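# Deliver red foam block or yellow sponge to desk

## Task

Look at the counter behind the shelving. If a red foam block is there, carry it to the desk; if it is not, carry the yellow sponge from the coffee table to the desk instead. Nothing else may leave its shelf, table or counter. The coffee table must be standing upright when the scene ends. The robot must not fall or finish leaning. The delivered object must rest on the desk by itself, not be held there by the robot.

## Robot and tools

Robot: TidyBot++, a wheeled base 0.54 m long, 0.50 m wide and 0.38 m tall, with one seven-joint arm and a two-finger gripper. The shoulder sits 0.12 m ahead of the base centre at 0.68 m height. Cameras: base_camera and wrist_camera (the latter looks along the hand). Segment lengths: upper arm 0.42 m, forearm 0.31 m, hand 0.31 m. The arm begins folded, hand pointing down, poking up to 0.08 m past the base front, elbow up to 1.15 m high.

Frames: base frame has its origin on the floor below the base centre, x ahead, y to the left, z up. hand_pose (the point between the finger pads) is reported in it; the hand's own z runs out along the fingers and the fingers close along its y. Odometry frame is the base frame as it was when the scene began; base_odometry counts wheel rotation, so slip looks like travel and drift of a few cm and several degrees builds up. Heading is positive leftward, -3.142 to 3.142. base_tilt is in degrees, positive when leaning forward or right.

execute_actions: argument actions is a list holding zero or one action; an empty list only reports state and images. An action may contain base, joints, or both, plus optional speeds; its parts start together. base holds exactly one relative offset from where the base currently is: translate_m (metres, positive ahead, -2 to 2), strafe_m (metres, positive left, -2 to 2) or rotate_rad (radians, positive counter-clockwise from above, -6.3 to 6.3). joints is a set of absolute targets keyed by name: joint_1_rad (any angle; turns the whole arm about vertical, positive is clockwise from above, opposite to rotate_rad), joint_2_rad shoulder -2.249 to 2.249, joint_3_rad any angle, joint_4_rad elbow -2.579 to 2.579, joint_5_rad any angle, joint_6_rad wrist -2.099 to 2.099, joint_7_rad any angle (hand pointing down: positive is counter-clockwise from above; at 1.57 the fingers part left/right), gripper_pos 0 (open) to 1 (closed). Finger gap is roughly 85 x (1 - gripper_pos) mm. Unbounded joints go the short way, so turn more than half a revolution in steps. speeds caps top speed for that action: translate_m and strafe_m 0.05 to 0.5 m/s, rotate_rad 0.1 to 1.57 rad/s (defaults are the maxima). A base move needing over 8.667 s at its cap is refused; so is any unknown key or out-of-range number, and then nothing moves. cameras picks images: base_camera, wrist_camera, all, null, or [] for none.

Planar arm geometry with joint_1_rad = 0, joint_3_rad = 3.14, joint_5_rad = 0: angles from vertical are upper arm = j2, forearm = j2 - j4, hand = j2 - j4 - j6; sum length x sin for reach ahead of the shoulder and length x cos for height above it. A downward hand reaches at most about 0.94 m height, and only near the base.

wait: seconds 0 to 10; commands nothing and returns state and images. zoom_image: camera plus region [x0, y0, x1, y1] in pixels from the top-left, no larger than 504 x 504, on the newest full image. finished_scene: scene number; final, and reports success.

Reading results: base_status and joint_status tell how the last action ended. done = reached (for the base only that wheels turned enough, even with slip). off_target = stopped away from target and possibly still pushing. contact_stop / time_out = old target dropped, holding in place. joint command not followed with a cause line = the self-collision check withheld all arm targets (the gripper still acts); such targets may be retried every action until valid. on_its_own lists uncommanded changes. motor_effort is percent of maximum, bracket = peak, noisy with fixed bias. Gripper at 1: done means empty; off_target means something is held. ARM HIT means the arm struck the base or itself. Joints omitted from an action may still strain toward earlier targets. A blocked base pushes until timeout and may still say done while short.

Accuracy: friction leaves joints slightly off; correct by commanding last command + (desired - read). Hand can be 1 to 2 cm off; trust camera images. A held load sags the arm; never command a loaded joint to its read angle.

Avoid: driving while the arm is snagged on something high (tipping), horizontal shoves with a raised hand, bumping the coffee table, knocking other items, dropping or slamming the object, releasing it before it sits on the desk. Torque sensors over limit (joints 1-4: 104.5 N m, 5-7: 51.3 N m) freeze the arm and gripper 10 s. Holding loads heats motors: MOTOR HOT at 60 C, OVER-TEMPERATURE FAULT at 75 C makes the arm sink, so don't idle while gripping. The sim keeps running while you think. Loose objects may occasionally get nudged.

Each tool is called after "Call:" as name(argument=value, ...) on one line, values as JSON.

## Session

Call:
execute_actions(actions=[])

Scene clock: 0.00 s.
base_odometry: x=+0.000 y=+0.000 heading=+0.000 (m, m, rad; odometry frame)
base_tilt: forward=-0.4 right=+0.5 (deg)
base_status: not commanded
joint_positions: joint_1_rad=+0.016 joint_2_rad=-0.382 joint_3_rad=+3.124 joint_4_rad=-2.537 joint_5_rad=-0.024 joint_6_rad=-0.876 joint_7_rad=+1.624 gripper_pos=+0.000
joint_status: not commanded
motor_effort: joint_1_rad=+0 joint_2_rad=-1 joint_3_rad=+1 joint_4_rad=+15 joint_5_rad=-1 joint_6_rad=+2 joint_7_rad=+0 (%)
hand_pose: x=+0.2589 y=+0.0065 z=+0.5896 quat_wxyz=(-0.005, +0.998, +0.020, +0.056) (m; base frame)
pictures: base_camera, wrist_camera
Images, in order (width x height): base_camera 644x364, wrist_camera 644x476.

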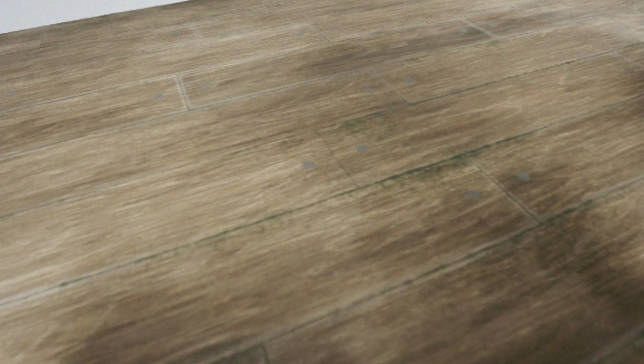

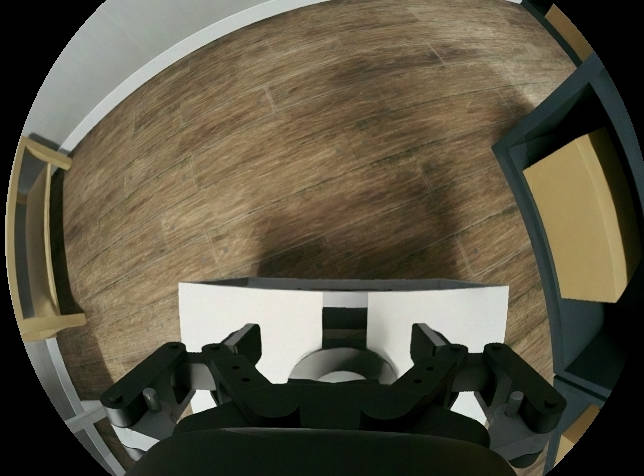

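Call:
execute_actions(actions=[{"joints":{"joint_6_rad":0.3}}])

Call:
execute_actions(actions=[{"joints":{"joint_1_rad":-1.5}}], cameras=["wrist_camera"])

Scene clock: 2.93 s.
base_odometry: x=+0.000 y=+0.000 heading=+0.000 (m, m, rad; odometry frame)
base_tilt: forward=-0.4 right=+0.5 (deg)
base_status: not commanded
joint_positions: joint_1_rad=+0.016 joint_2_rad=-0.382 joint_3_rad=+3.124 joint_4_rad=-2.537 joint_5_rad=-0.024 joint_6_rad=+0.302 joint_7_rad=+1.624 gripper_pos=+0.000
joint_status: all done
motor_effort: joint_1_rad=+0(0) joint_2_rad=-7(6) joint_3_rad=+1(1) joint_4_rad=+20(20) joint_5_rad=+0(1) joint_6_rad=+10(10) joint_7_rad=+0(1) (%)
hand_pose: x=+0.5232 y=+0.0000 z=+0.8123 quat_wxyz=(+0.015, +0.799, +0.012, +0.601) (m; base frame)
pictures: base_camera, wrist_camera
Images, in order (width x height): base_camera 644x364, wrist_camera 644x476.

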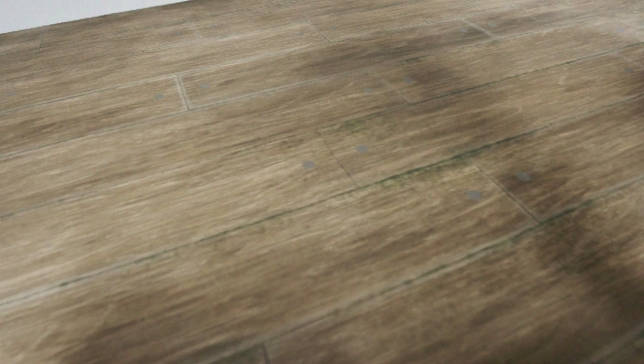

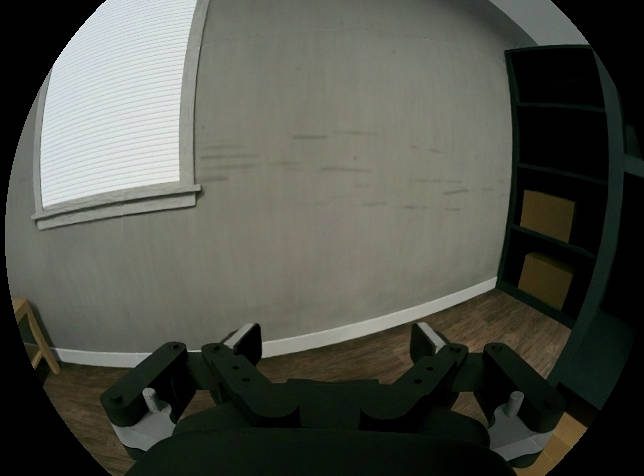

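Scene clock: 5.67 s.
base_odometry: x=+0.000 y=+0.000 heading=+0.000 (m, m, rad; odometry frame)
base_tilt: forward=-0.4 right=+0.5 (deg)
base_status: not commanded
joint_positions: joint_1_rad=-1.485 joint_2_rad=-0.382 joint_3_rad=+3.124 joint_4_rad=-2.537 joint_5_rad=-0.024 joint_6_rad=+0.302 joint_7_rad=+1.624 gripper_pos=+0.000
joint_status: all done
motor_effort: joint_1_rad=+0(0) joint_2_rad=-7(6) joint_3_rad=+1(1) joint_4_rad=+19(20) joint_5_rad=+0(0) joint_6_rad=+10(9) joint_7_rad=+0(0) (%)
hand_pose: x=+0.1470 y=+0.4033 z=+0.8123 quat_wxyz=(-0.399, +0.576, +0.554, +0.449) (m; base frame)
pictures: wrist_camera
Images, in order (width x height): wrist_camera 644x476.

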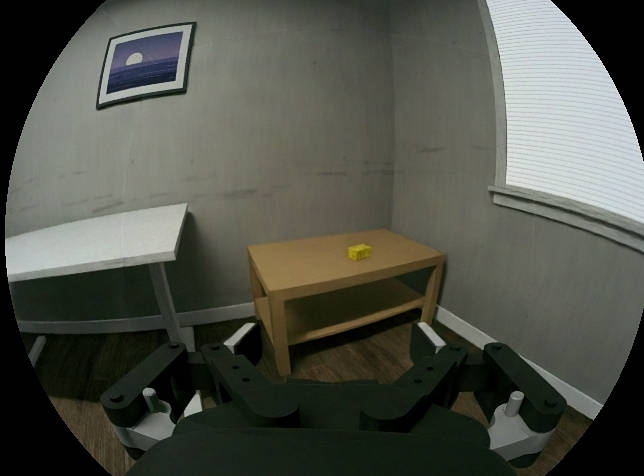

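Call:
execute_actions(actions=[{"base":{"rotate_rad":-1.22},"joints":{"joint_1_rad":-0.7}}])

Scene clock: 11.03 s.
base_odometry: x=+0.000 y=+0.000 heading=-1.220 (m, m, rad; odometry frame)
base_tilt: forward=-0.4 right=+0.6 (deg)
base_status: done
joint_positions: joint_1_rad=-0.712 joint_2_rad=-0.382 joint_3_rad=+3.125 joint_4_rad=-2.537 joint_5_rad=-0.024 joint_6_rad=+0.302 joint_7_rad=+1.624 gripper_pos=+0.000
joint_status: all done
motor_effort: joint_1_rad=-1(2) joint_2_rad=-5(7) joint_3_rad=+1(2) joint_4_rad=+20(20) joint_5_rad=-1(0) joint_6_rad=+10(10) joint_7_rad=+0(1) (%)
hand_pose: x=+0.4211 y=+0.2686 z=+0.8123 quat_wxyz=(-0.200, +0.743, +0.295, +0.566) (m; base frame)
pictures: base_camera, wrist_camera
Images, in order (width x height): base_camera 644x364, wrist_camera 644x476.

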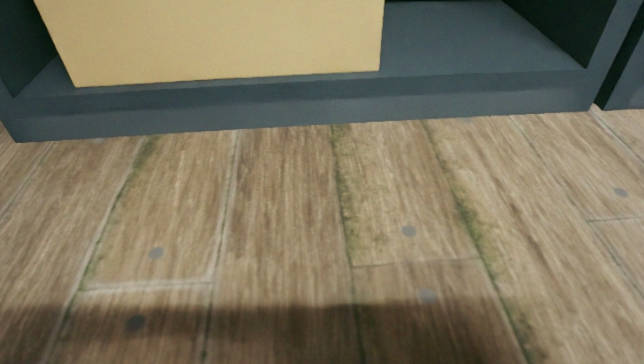

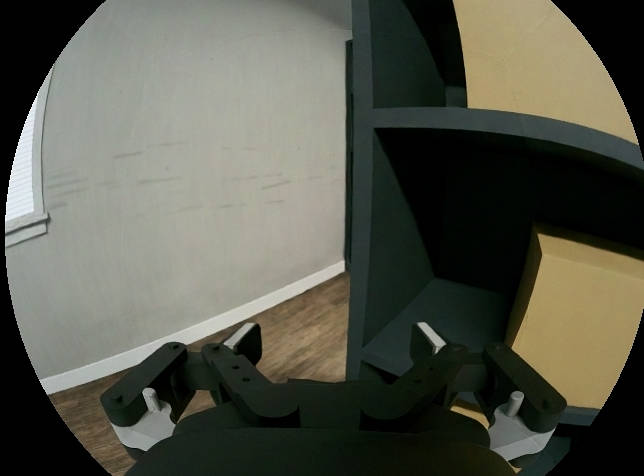

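Call:
execute_actions(actions=[{"base":{"rotate_rad":0.09},"joints":{"joint_1_rad":0,"joint_6_rad":-0.2}}], cameras=[])

Call:
execute_actions(actions=[{"base":{"strafe_m":0.8}}])

Scene clock: 14.47 s.
base_odometry: x=+0.000 y=+0.000 heading=-1.130 (m, m, rad; odometry frame)
base_tilt: forward=-0.4 right=+0.5 (deg)
base_status: done
joint_positions: joint_1_rad=-0.015 joint_2_rad=-0.382 joint_3_rad=+3.125 joint_4_rad=-2.537 joint_5_rad=-0.024 joint_6_rad=-0.180 joint_7_rad=+1.624 gripper_pos=+0.000
joint_status: all done
motor_effort: joint_1_rad=+0(0) joint_2_rad=-5(6) joint_3_rad=+1(3) joint_4_rad=+18(20) joint_5_rad=-1(1) joint_6_rad=+8(9) joint_7_rad=+0(0) (%)
hand_pose: x=+0.4488 y=+0.0127 z=+0.6836 quat_wxyz=(+0.001, +0.919, +0.030, +0.393) (m; base frame)
pictures: none
No camera images: the call's "cameras" was empty. Leave "cameras" out to get every camera's image.

Scene clock: 17.43 s.
base_odometry: x=+0.724 y=+0.340 heading=-1.131 (m, m, rad; odometry frame)
base_tilt: forward=-0.4 right=+0.5 (deg)
base_status: done
joint_positions: joint_1_rad=-0.015 joint_2_rad=-0.382 joint_3_rad=+3.125 joint_4_rad=-2.537 joint_5_rad=-0.024 joint_6_rad=-0.180 joint_7_rad=+1.624 gripper_pos=+0.000
joint_status: not commanded
motor_effort: joint_1_rad=+0(1) joint_2_rad=-5(5) joint_3_rad=+0(2) joint_4_rad=+18(19) joint_5_rad=-1(0) joint_6_rad=+8(7) joint_7_rad=+0(0) (%)
hand_pose: x=+0.4488 y=+0.0126 z=+0.6836 quat_wxyz=(+0.001, +0.919, +0.030, +0.393) (m; base frame)
pictures: base_camera, wrist_camera
Images, in order (width x height): base_camera 644x364, wrist_camera 644x476.

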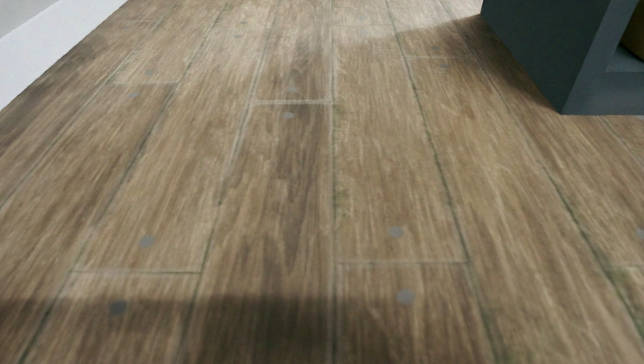

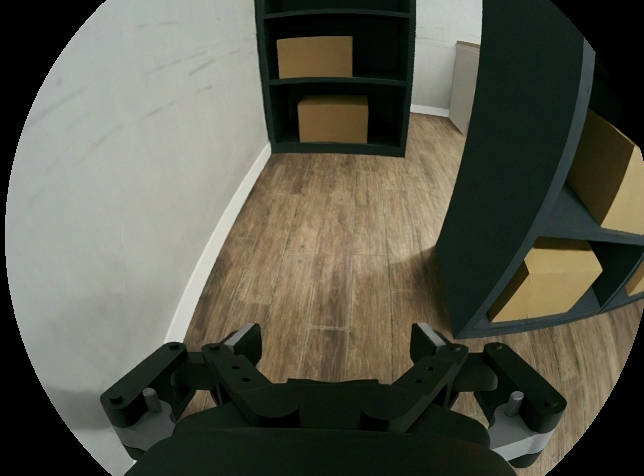

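Call:
execute_actions(actions=[{"base":{"translate_m":1.3},"joints":{"joint_6_rad":0.1}}], cameras=["base_camera"])

Call:
execute_actions(actions=[{"joints":{"joint_1_rad":0.9}}], cameras=["wrist_camera"])

Scene clock: 24.03 s.
base_odometry: x=+1.279 y=-0.836 heading=-1.131 (m, m, rad; odometry frame)
base_tilt: forward=-0.4 right=+0.6 (deg)
base_status: done
joint_positions: joint_1_rad=-0.015 joint_2_rad=-0.383 joint_3_rad=+3.125 joint_4_rad=-2.535 joint_5_rad=-0.024 joint_6_rad=+0.100 joint_7_rad=+1.624 gripper_pos=+0.000
joint_status: all done
motor_effort: joint_1_rad=+0(1) joint_2_rad=-7(7) joint_3_rad=+1(1) joint_4_rad=+19(22) joint_5_rad=-1(1) joint_6_rad=+9(9) joint_7_rad=+0(0) (%)
hand_pose: x=+0.4999 y=+0.0125 z=+0.7549 quat_wxyz=(+0.004, +0.855, +0.026, +0.518) (m; base frame)
pictures: base_camera
Images, in order (width x height): base_camera 644x364.

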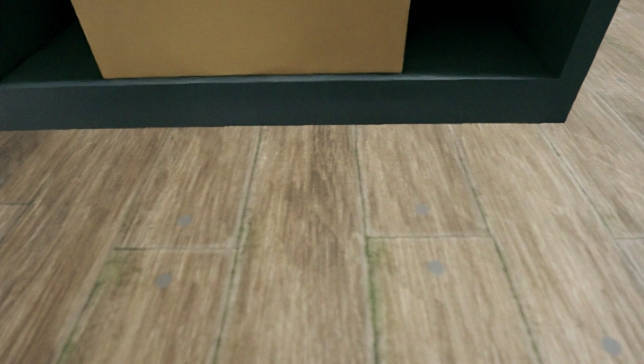

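Scene clock: 26.20 s.
base_odometry: x=+1.279 y=-0.836 heading=-1.131 (m, m, rad; odometry frame)
base_tilt: forward=-0.4 right=+0.5 (deg)
base_status: not commanded
joint_positions: joint_1_rad=+0.885 joint_2_rad=-0.383 joint_3_rad=+3.125 joint_4_rad=-2.535 joint_5_rad=-0.024 joint_6_rad=+0.100 joint_7_rad=+1.624 gripper_pos=+0.000
joint_status: all done
motor_effort: joint_1_rad=+0(0) joint_2_rad=-6(5) joint_3_rad=+1(1) joint_4_rad=+19(19) joint_5_rad=+0(0) joint_6_rad=+9(9) joint_7_rad=+0(0) (%)
hand_pose: x=+0.3656 y=-0.2906 z=+0.7549 quat_wxyz=(+0.228, +0.782, -0.348, +0.465) (m; base frame)
pictures: wrist_camera
Images, in order (width x height): wrist_camera 644x476.

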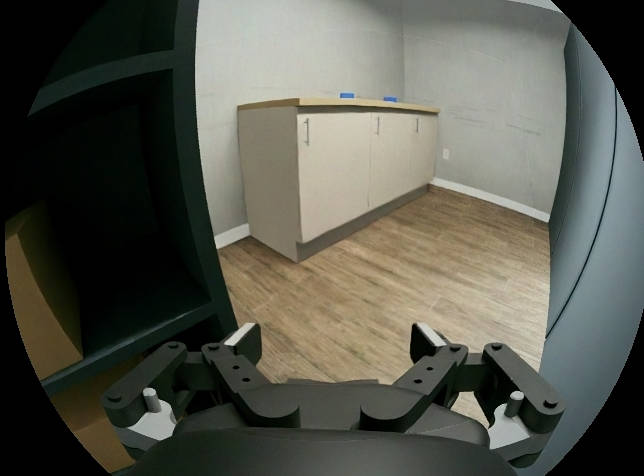

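Call:
execute_actions(actions=[{"joints":{"joint_2_rad":-0.3,"joint_4_rad":-1.0,"joint_6_rad":-1.2}}], cameras=["wrist_camera"])

Call:
zoom_image(camera="wrist_camera", region=[200, 120, 480, 320])

Scene clock: 31.57 s.
base_odometry: x=+1.279 y=-0.836 heading=-1.131 (m, m, rad; odometry frame)
base_tilt: forward=-0.4 right=+0.6 (deg)
base_status: not commanded
joint_positions: joint_1_rad=+0.885 joint_2_rad=-0.312 joint_3_rad=+3.125 joint_4_rad=-1.022 joint_5_rad=-0.024 joint_6_rad=-1.179 joint_7_rad=+1.624 gripper_pos=+0.000
joint_status: all done
motor_effort: joint_1_rad=-1(1) joint_2_rad=-5(13) joint_3_rad=+1(0) joint_4_rad=+17(23) joint_5_rad=-1(1) joint_6_rad=+9(9) joint_7_rad=+0(0) (%)
hand_pose: x=+0.3668 y=-0.2764 z=+1.2234 quat_wxyz=(+0.252, +0.745, -0.318, +0.529) (m; base frame)
pictures: wrist_camera
Images, in order (width x height): wrist_camera 644x476.

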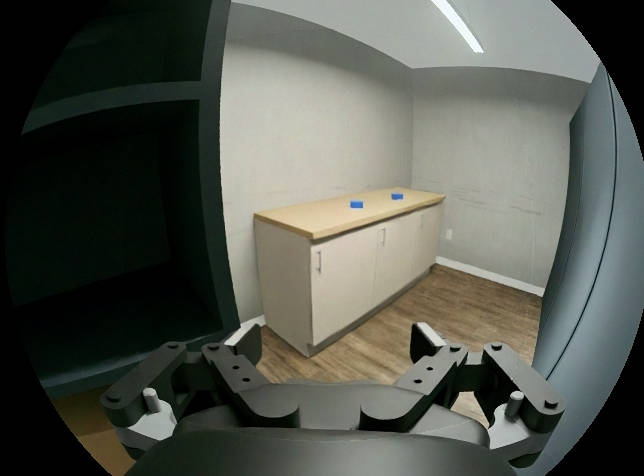

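Region (200, 120, 480, 320) of wrist_camera's 644x476 image, scaled by 1.800; it fills the top 360 rows of this view, and the rest is white.

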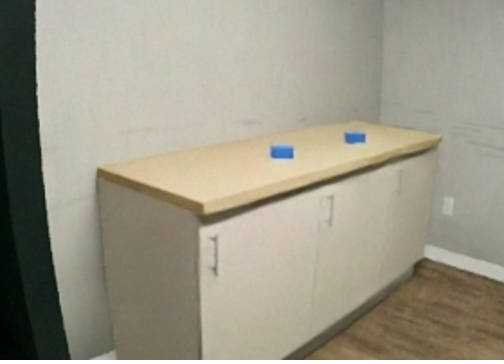

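No red block is on the counter, so I'm fetching the yellow sponge.

Call:
execute_actions(actions=[{"base":{"translate_m":-1.4},"joints":{"joint_1_rad":0,"joint_2_rad":-0.38,"joint_4_rad":-1.9,"joint_6_rad":-1.2}}], cameras=["base_camera"])

Call:
execute_actions(actions=[{"base":{"rotate_rad":-3.14}}])

Scene clock: 38.20 s.
base_odometry: x=+0.683 y=+0.432 heading=-1.131 (m, m, rad; odometry frame)
base_tilt: forward=-0.4 right=+0.5 (deg)
base_status: done
joint_positions: joint_1_rad=+0.015 joint_2_rad=-0.379 joint_3_rad=+3.127 joint_4_rad=-1.879 joint_5_rad=-0.024 joint_6_rad=-1.183 joint_7_rad=+1.624 gripper_pos=+0.000
joint_status: all done
motor_effort: joint_1_rad=+0(2) joint_2_rad=-7(13) joint_3_rad=+1(5) joint_4_rad=+20(22) joint_5_rad=-1(3) joint_6_rad=+5(9) joint_7_rad=+0(1) (%)
hand_pose: x=+0.4145 y=+0.0086 z=+0.8159 quat_wxyz=(-0.003, +0.973, +0.024, +0.228) (m; base frame)
pictures: base_camera
Images, in order (width x height): base_camera 644x364.

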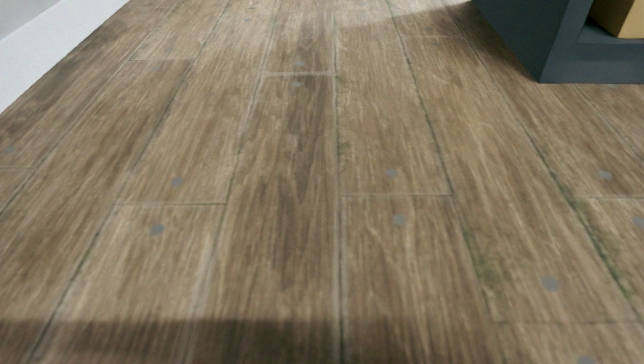

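Scene clock: 41.50 s.
base_odometry: x=+0.683 y=+0.432 heading=+2.013 (m, m, rad; odometry frame)
base_tilt: forward=-0.4 right=+0.6 (deg)
base_status: done
joint_positions: joint_1_rad=+0.013 joint_2_rad=-0.379 joint_3_rad=+3.127 joint_4_rad=-1.879 joint_5_rad=-0.024 joint_6_rad=-1.183 joint_7_rad=+1.624 gripper_pos=+0.000
joint_status: not commanded
motor_effort: joint_1_rad=-1(1) joint_2_rad=-6(9) joint_3_rad=+1(3) joint_4_rad=+20(20) joint_5_rad=-1(1) joint_6_rad=+5(5) joint_7_rad=+1(0) (%)
hand_pose: x=+0.4144 y=+0.0091 z=+0.8159 quat_wxyz=(-0.003, +0.973, +0.025, +0.228) (m; base frame)
pictures: base_camera, wrist_camera
Images, in order (width x height): base_camera 644x364, wrist_camera 644x476.

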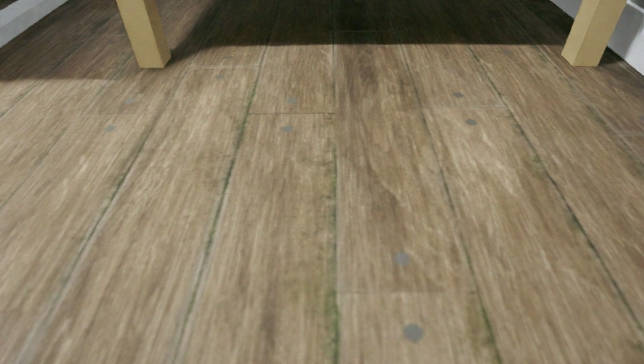

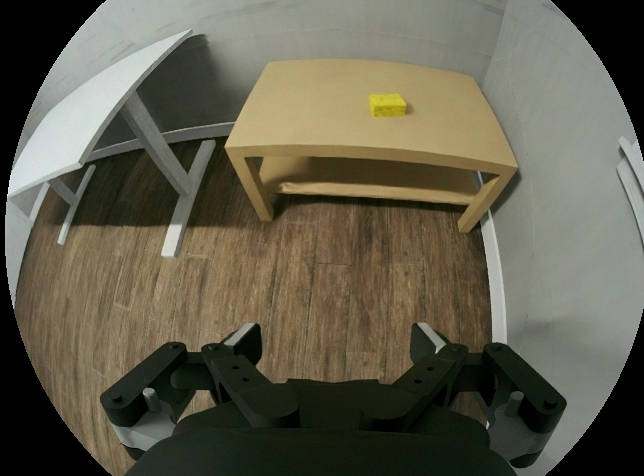

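Call:
execute_actions(actions=[{"base":{"translate_m":0.4},"joints":{"joint_1_rad":0.25,"joint_2_rad":0.5,"joint_4_rad":-1.416,"joint_6_rad":-1.25,"joint_7_rad":1.82}}])

Scene clock: 46.37 s.
base_odometry: x=+0.512 y=+0.794 heading=+2.012 (m, m, rad; odometry frame)
base_tilt: forward=-0.4 right=+0.6 (deg)
base_status: done
joint_positions: joint_1_rad=+0.234 joint_2_rad=+0.501 joint_3_rad=+3.127 joint_4_rad=-1.440 joint_5_rad=-0.024 joint_6_rad=-1.229 joint_7_rad=+1.791 gripper_pos=+0.000
joint_status: all done
motor_effort: joint_1_rad=+0(0) joint_2_rad=-38(41) joint_3_rad=+0(1) joint_4_rad=+16(20) joint_5_rad=-1(1) joint_6_rad=+0(6) joint_7_rad=+0(1) (%)
hand_pose: x=+0.5954 y=-0.0979 z=+0.6260 quat_wxyz=(-0.017, +1.000, -0.004, -0.011) (m; base frame)
pictures: base_camera, wrist_camera
Images, in order (width x height): base_camera 644x364, wrist_camera 644x476.

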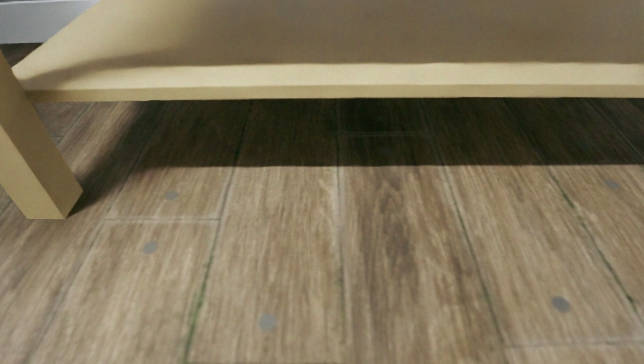

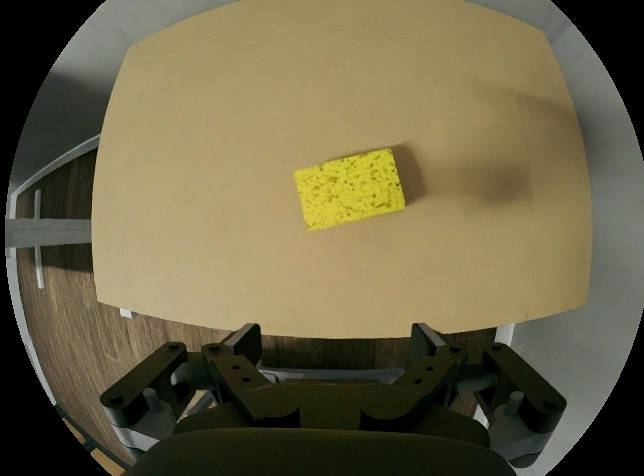

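Call:
execute_actions(actions=[{"base":{"translate_m":0.1},"joints":{"joint_1_rad":0.28,"joint_2_rad":0.6,"joint_4_rad":-1.55,"joint_6_rad":-1.0,"joint_7_rad":0.45}}])

Scene clock: 50.63 s.
base_odometry: x=+0.470 y=+0.884 heading=+2.011 (m, m, rad; odometry frame)
base_tilt: forward=-0.4 right=+0.5 (deg)
base_status: done
joint_positions: joint_1_rad=+0.265 joint_2_rad=+0.592 joint_3_rad=+3.127 joint_4_rad=-1.527 joint_5_rad=-0.024 joint_6_rad=-1.019 joint_7_rad=+0.456 gripper_pos=+0.000
joint_status: all done
motor_effort: joint_1_rad=+0(1) joint_2_rad=-39(41) joint_3_rad=+0(0) joint_4_rad=+15(16) joint_5_rad=-1(1) joint_6_rad=+0(0) joint_7_rad=+0(1) (%)
hand_pose: x=+0.6092 y=-0.1175 z=+0.5563 quat_wxyz=(-0.014, +0.771, -0.637, -0.004) (m; base frame)
pictures: base_camera, wrist_camera
Images, in order (width x height): base_camera 644x364, wrist_camera 644x476.

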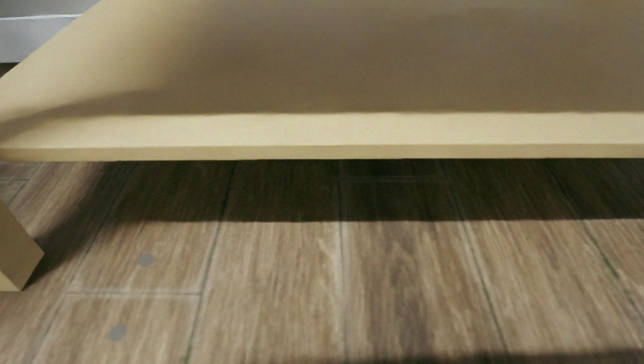

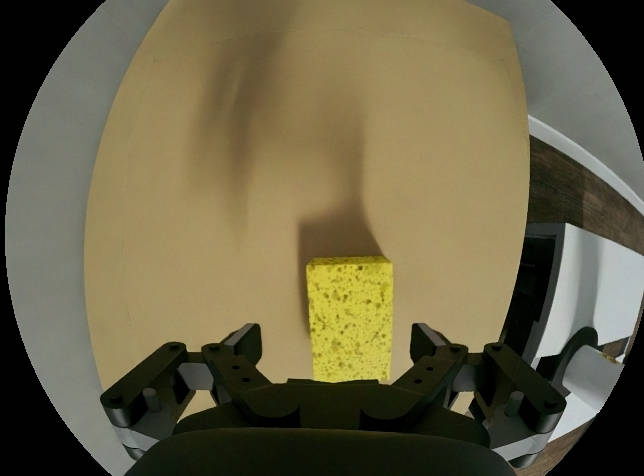

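Call:
execute_actions(actions=[{"joints":{"joint_1_rad":0.23,"joint_2_rad":0.648,"joint_4_rad":-1.667,"joint_6_rad":-0.835}}], cameras=["wrist_camera"])

Scene clock: 53.77 s.
base_odometry: x=+0.470 y=+0.884 heading=+2.011 (m, m, rad; odometry frame)
base_tilt: forward=-0.4 right=+0.5 (deg)
base_status: not commanded
joint_positions: joint_1_rad=+0.242 joint_2_rad=+0.648 joint_3_rad=+3.127 joint_4_rad=-1.649 joint_5_rad=-0.024 joint_6_rad=-0.855 joint_7_rad=+0.456 gripper_pos=+0.000
joint_status: all done
motor_effort: joint_1_rad=+0(1) joint_2_rad=-40(41) joint_3_rad=+0(1) joint_4_rad=+13(15) joint_5_rad=-1(1) joint_6_rad=+1(1) joint_7_rad=+0(0) (%)
hand_pose: x=+0.5938 y=-0.1024 z=+0.4974 quat_wxyz=(-0.010, +0.777, -0.629, -0.011) (m; base frame)
pictures: wrist_camera
Images, in order (width x height): wrist_camera 644x476.

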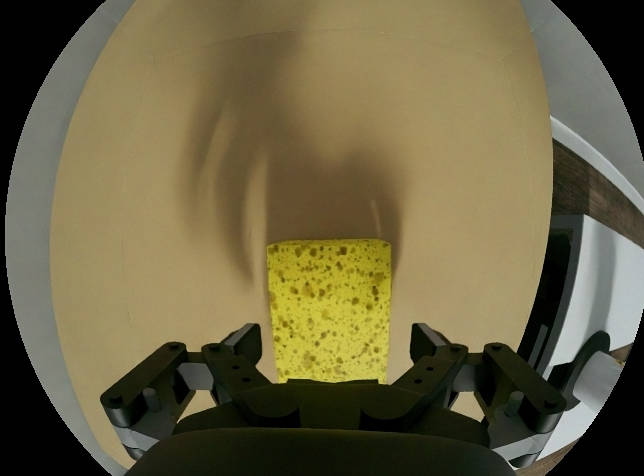

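Call:
execute_actions(actions=[{"joints":{"joint_2_rad":0.69,"joint_6_rad":-0.795}}], cameras=["wrist_camera"])

Call:
execute_actions(actions=[{"joints":{"gripper_pos":1}}], cameras=["wrist_camera"])

Scene clock: 56.17 s.
base_odometry: x=+0.470 y=+0.884 heading=+2.011 (m, m, rad; odometry frame)
base_tilt: forward=-0.4 right=+0.5 (deg)
base_status: not commanded
joint_positions: joint_1_rad=+0.242 joint_2_rad=+0.685 joint_3_rad=+3.127 joint_4_rad=-1.649 joint_5_rad=-0.024 joint_6_rad=-0.814 joint_7_rad=+0.456 gripper_pos=+0.000
joint_status: all done
motor_effort: joint_1_rad=+0(1) joint_2_rad=-39(40) joint_3_rad=-1(1) joint_4_rad=+13(13) joint_5_rad=-1(0) joint_6_rad=+1(2) joint_7_rad=+0(0) (%)
hand_pose: x=+0.5993 y=-0.1038 z=+0.4791 quat_wxyz=(-0.011, +0.777, -0.630, -0.009) (m; base frame)
pictures: wrist_camera
Images, in order (width x height): wrist_camera 644x476.

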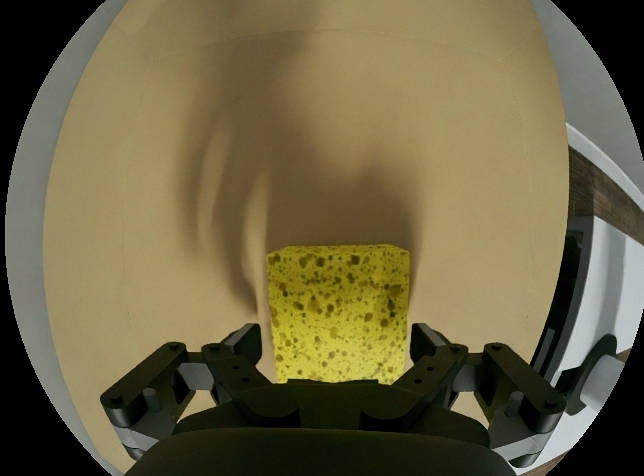

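Scene clock: 57.27 s.
base_odometry: x=+0.470 y=+0.884 heading=+2.011 (m, m, rad; odometry frame)
base_tilt: forward=-0.4 right=+0.6 (deg)
base_status: not commanded
joint_positions: joint_1_rad=+0.242 joint_2_rad=+0.682 joint_3_rad=+3.127 joint_4_rad=-1.649 joint_5_rad=-0.024 joint_6_rad=-0.813 joint_7_rad=+0.456 gripper_pos=+0.385
joint_status: gripper_pos off_target (ended at +0.385, target +1.000)
motor_effort: joint_1_rad=+0(1) joint_2_rad=-38(40) joint_3_rad=-1(1) joint_4_rad=+12(13) joint_5_rad=-1(1) joint_6_rad=+1(5) joint_7_rad=+0(0) (%)
hand_pose: x=+0.6001 y=-0.1040 z=+0.4806 quat_wxyz=(-0.011, +0.777, -0.630, -0.007) (m; base frame)
pictures: wrist_camera
Images, in order (width x height): wrist_camera 644x476.

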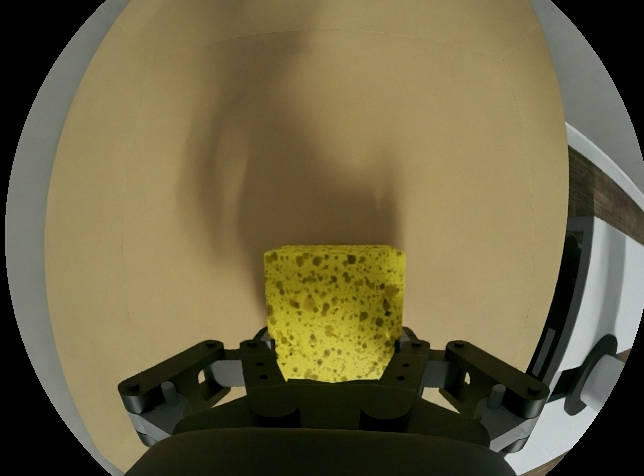

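Call:
execute_actions(actions=[{"base":{"translate_m":-0.25},"speeds":{"translate_m":0.15},"joints":{"joint_1_rad":0,"joint_2_rad":0.37,"joint_4_rad":-0.84,"joint_6_rad":-1.92,"joint_7_rad":1.57}}])

Call:
execute_actions(actions=[{"base":{"strafe_m":0.35}}])

Scene clock: 62.40 s.
base_odometry: x=+0.576 y=+0.658 heading=+2.010 (m, m, rad; odometry frame)
base_tilt: forward=-0.4 right=+0.5 (deg)
base_status: done
joint_positions: joint_1_rad=+0.016 joint_2_rad=+0.369 joint_3_rad=+3.127 joint_4_rad=-0.863 joint_5_rad=-0.024 joint_6_rad=-1.906 joint_7_rad=+1.544 gripper_pos=+0.385
joint_status: all done
motor_effort: joint_1_rad=+0(1) joint_2_rad=-33(44) joint_3_rad=+0(2) joint_4_rad=+16(17) joint_5_rad=-1(1) joint_6_rad=+1(2) joint_7_rad=+0(1) (%)
hand_pose: x=+0.5683 y=+0.0062 z=+0.8676 quat_wxyz=(-0.014, +1.000, -0.011, +0.002) (m; base frame)
pictures: base_camera, wrist_camera
Images, in order (width x height): base_camera 644x364, wrist_camera 644x476.

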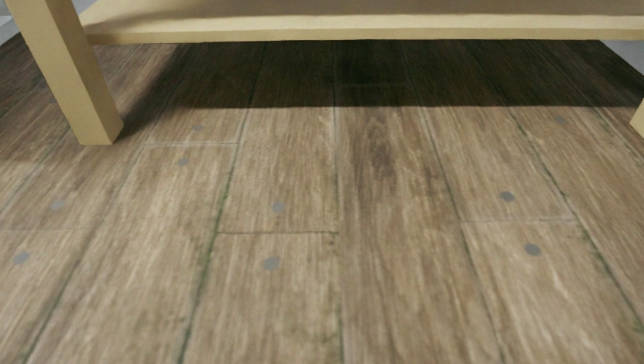

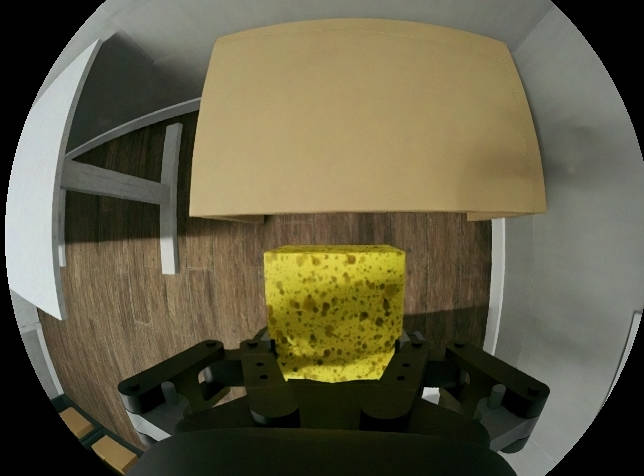

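Scene clock: 64.43 s.
base_odometry: x=+0.260 y=+0.509 heading=+2.011 (m, m, rad; odometry frame)
base_tilt: forward=-0.4 right=+0.5 (deg)
base_status: done
joint_positions: joint_1_rad=+0.001 joint_2_rad=+0.369 joint_3_rad=+3.127 joint_4_rad=-0.863 joint_5_rad=-0.024 joint_6_rad=-1.906 joint_7_rad=+1.544 gripper_pos=+0.385
joint_status: not commanded
motor_effort: joint_1_rad=+0(4) joint_2_rad=-32(34) joint_3_rad=-1(3) joint_4_rad=+17(17) joint_5_rad=-1(2) joint_6_rad=+1(1) joint_7_rad=+0(0) (%)
hand_pose: x=+0.5681 y=+0.0130 z=+0.8676 quat_wxyz=(-0.014, +1.000, -0.003, +0.002) (m; base frame)
pictures: base_camera, wrist_camera
Images, in order (width x height): base_camera 644x364, wrist_camera 644x476.

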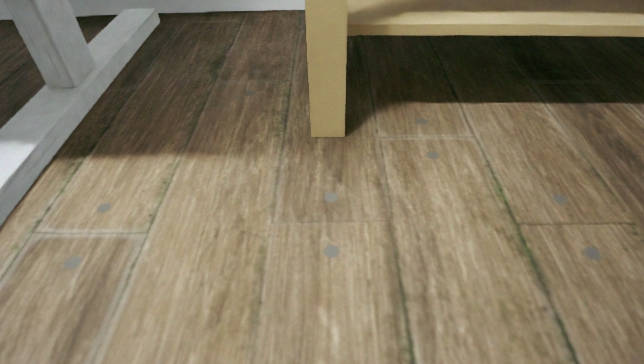

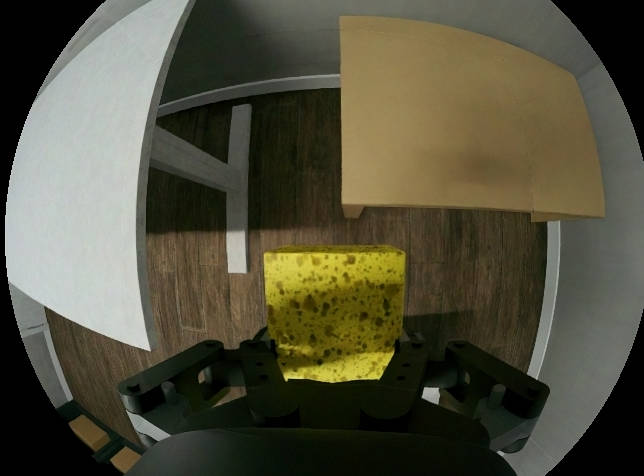

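Call:
execute_actions(actions=[{"base":{"strafe_m":0.45}}], cameras=[])

Call:
execute_actions(actions=[{"base":{"translate_m":0.05},"joints":{"joint_2_rad":0.43,"joint_4_rad":-1.03,"joint_6_rad":-1.68}}])

Scene clock: 69.37 s.
base_odometry: x=-0.148 y=+0.317 heading=+2.011 (m, m, rad; odometry frame)
base_tilt: forward=-0.4 right=+0.5 (deg)
base_status: done
joint_positions: joint_1_rad=-0.004 joint_2_rad=+0.369 joint_3_rad=+3.126 joint_4_rad=-0.863 joint_5_rad=-0.024 joint_6_rad=-1.906 joint_7_rad=+1.544 gripper_pos=+0.385
joint_status: not commanded
motor_effort: joint_1_rad=+0(2) joint_2_rad=-34(34) joint_3_rad=+0(1) joint_4_rad=+16(17) joint_5_rad=-1(1) joint_6_rad=+1(1) joint_7_rad=+0(0) (%)
hand_pose: x=+0.5680 y=+0.0157 z=+0.8676 quat_wxyz=(-0.014, +1.000, +0.000, +0.002) (m; base frame)
pictures: none
No camera images: the call's "cameras" was empty. Leave "cameras" out to get every camera's image.

Scene clock: 70.77 s.
base_odometry: x=-0.169 y=+0.362 heading=+2.011 (m, m, rad; odometry frame)
base_tilt: forward=-0.3 right=+0.6 (deg)
base_status: done
joint_positions: joint_1_rad=-0.004 joint_2_rad=+0.436 joint_3_rad=+3.126 joint_4_rad=-1.015 joint_5_rad=-0.024 joint_6_rad=-1.697 joint_7_rad=+1.544 gripper_pos=+0.385
joint_status: all done
motor_effort: joint_1_rad=+0(2) joint_2_rad=-37(41) joint_3_rad=+0(1) joint_4_rad=+17(18) joint_5_rad=-1(1) joint_6_rad=+1(2) joint_7_rad=+0(0) (%)
hand_pose: x=+0.6062 y=+0.0168 z=+0.7899 quat_wxyz=(-0.015, +1.000, -0.003, -0.004) (m; base frame)
pictures: base_camera, wrist_camera
Images, in order (width x height): base_camera 644x364, wrist_camera 644x476.

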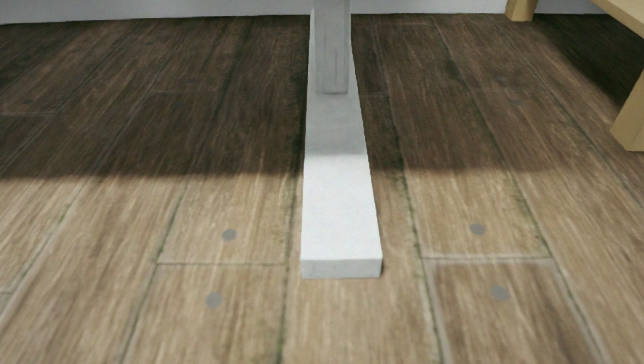

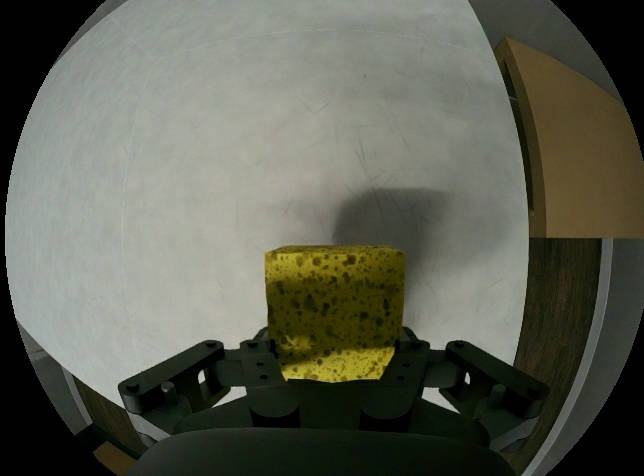

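Call:
execute_actions(actions=[{"joints":{"joint_4_rad":-1.12,"joint_6_rad":-1.58}}], cameras=["wrist_camera"])

Scene clock: 72.73 s.
base_odometry: x=-0.169 y=+0.362 heading=+2.011 (m, m, rad; odometry frame)
base_tilt: forward=-0.4 right=+0.5 (deg)
base_status: not commanded
joint_positions: joint_1_rad=-0.004 joint_2_rad=+0.435 joint_3_rad=+3.126 joint_4_rad=-1.101 joint_5_rad=-0.024 joint_6_rad=-1.599 joint_7_rad=+1.544 gripper_pos=+0.385
joint_status: all done
motor_effort: joint_1_rad=-1(1) joint_2_rad=-37(39) joint_3_rad=-1(0) joint_4_rad=+17(18) joint_5_rad=-1(1) joint_6_rad=+1(1) joint_7_rad=+0(0) (%)
hand_pose: x=+0.6123 y=+0.0172 z=+0.7634 quat_wxyz=(-0.015, +1.000, -0.004, +0.003) (m; base frame)
pictures: wrist_camera
Images, in order (width x height): wrist_camera 644x476.

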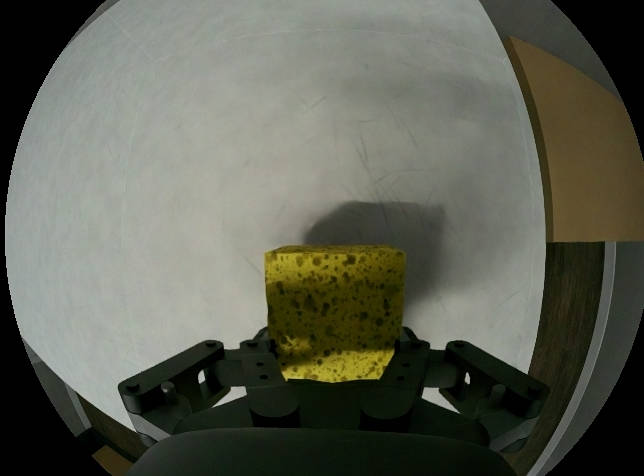

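Call:
execute_actions(actions=[{"joints":{"joint_4_rad":-1.18,"joint_6_rad":-1.525}}], cameras=["wrist_camera"])

Scene clock: 74.97 s.
base_odometry: x=-0.169 y=+0.362 heading=+2.011 (m, m, rad; odometry frame)
base_tilt: forward=-0.3 right=+0.5 (deg)
base_status: not commanded
joint_positions: joint_1_rad=-0.004 joint_2_rad=+0.424 joint_3_rad=+3.126 joint_4_rad=-1.153 joint_5_rad=-0.024 joint_6_rad=-1.545 joint_7_rad=+1.544 gripper_pos=+0.385
joint_status: all done
motor_effort: joint_1_rad=+0(0) joint_2_rad=-34(37) joint_3_rad=-1(0) joint_4_rad=+16(18) joint_5_rad=-1(1) joint_6_rad=+0(6) joint_7_rad=+0(1) (%)
hand_pose: x=+0.6122 y=+0.0173 z=+0.7521 quat_wxyz=(-0.015, +1.000, -0.004, +0.009) (m; base frame)
pictures: wrist_camera
Images, in order (width x height): wrist_camera 644x476.

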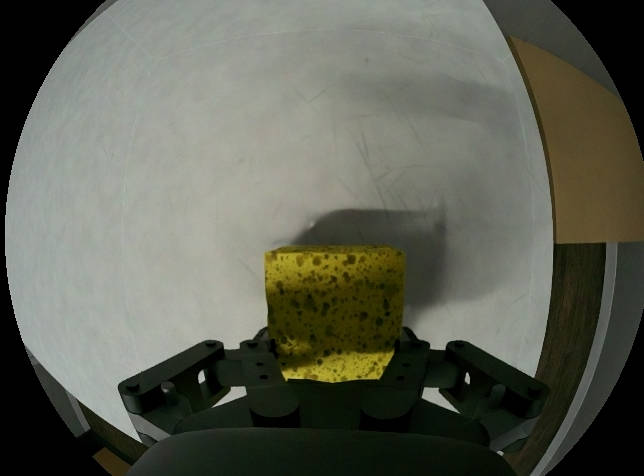

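The sponge is touching the desk, so I'm releasing it.

Call:
execute_actions(actions=[{"joints":{"gripper_pos":0}}], cameras=[])

Call:
execute_actions(actions=[{"joints":{"joint_2_rad":0.3,"joint_4_rad":-0.95,"joint_6_rad":-1.85}}], cameras=["wrist_camera"])

Scene clock: 78.00 s.
base_odometry: x=-0.169 y=+0.362 heading=+2.011 (m, m, rad; odometry frame)
base_tilt: forward=-0.4 right=+0.5 (deg)
base_status: not commanded
joint_positions: joint_1_rad=-0.004 joint_2_rad=+0.425 joint_3_rad=+3.126 joint_4_rad=-1.156 joint_5_rad=-0.024 joint_6_rad=-1.545 joint_7_rad=+1.544 gripper_pos=+0.000
joint_status: all done
motor_effort: joint_1_rad=-1(1) joint_2_rad=-36(36) joint_3_rad=+0(0) joint_4_rad=+17(18) joint_5_rad=-1(1) joint_6_rad=+1(1) joint_7_rad=+0(1) (%)
hand_pose: x=+0.6114 y=+0.0173 z=+0.7512 quat_wxyz=(-0.015, +1.000, -0.004, +0.008) (m; base frame)
pictures: none
No camera images: the call's "cameras" was empty. Leave "cameras" out to get every camera's image.

Scene clock: 79.53 s.
base_odometry: x=-0.169 y=+0.362 heading=+2.011 (m, m, rad; odometry frame)
base_tilt: forward=-0.3 right=+0.6 (deg)
base_status: not commanded
joint_positions: joint_1_rad=-0.004 joint_2_rad=+0.295 joint_3_rad=+3.126 joint_4_rad=-0.966 joint_5_rad=-0.024 joint_6_rad=-1.834 joint_7_rad=+1.544 gripper_pos=+0.000
joint_status: all done
motor_effort: joint_1_rad=+0(0) joint_2_rad=-31(38) joint_3_rad=+0(0) joint_4_rad=+17(18) joint_5_rad=-1(1) joint_6_rad=+2(2) joint_7_rad=+0(0) (%)
hand_pose: x=+0.5548 y=+0.0159 z=+0.8694 quat_wxyz=(-0.014, +1.000, +0.000, +0.023) (m; base frame)
pictures: wrist_camera
Images, in order (width x height): wrist_camera 644x476.

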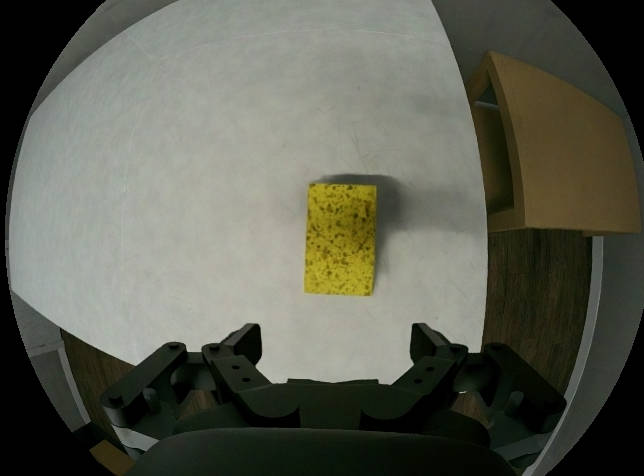

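Call:
finished_scene(scene=1)

The scene is finished: the task was done.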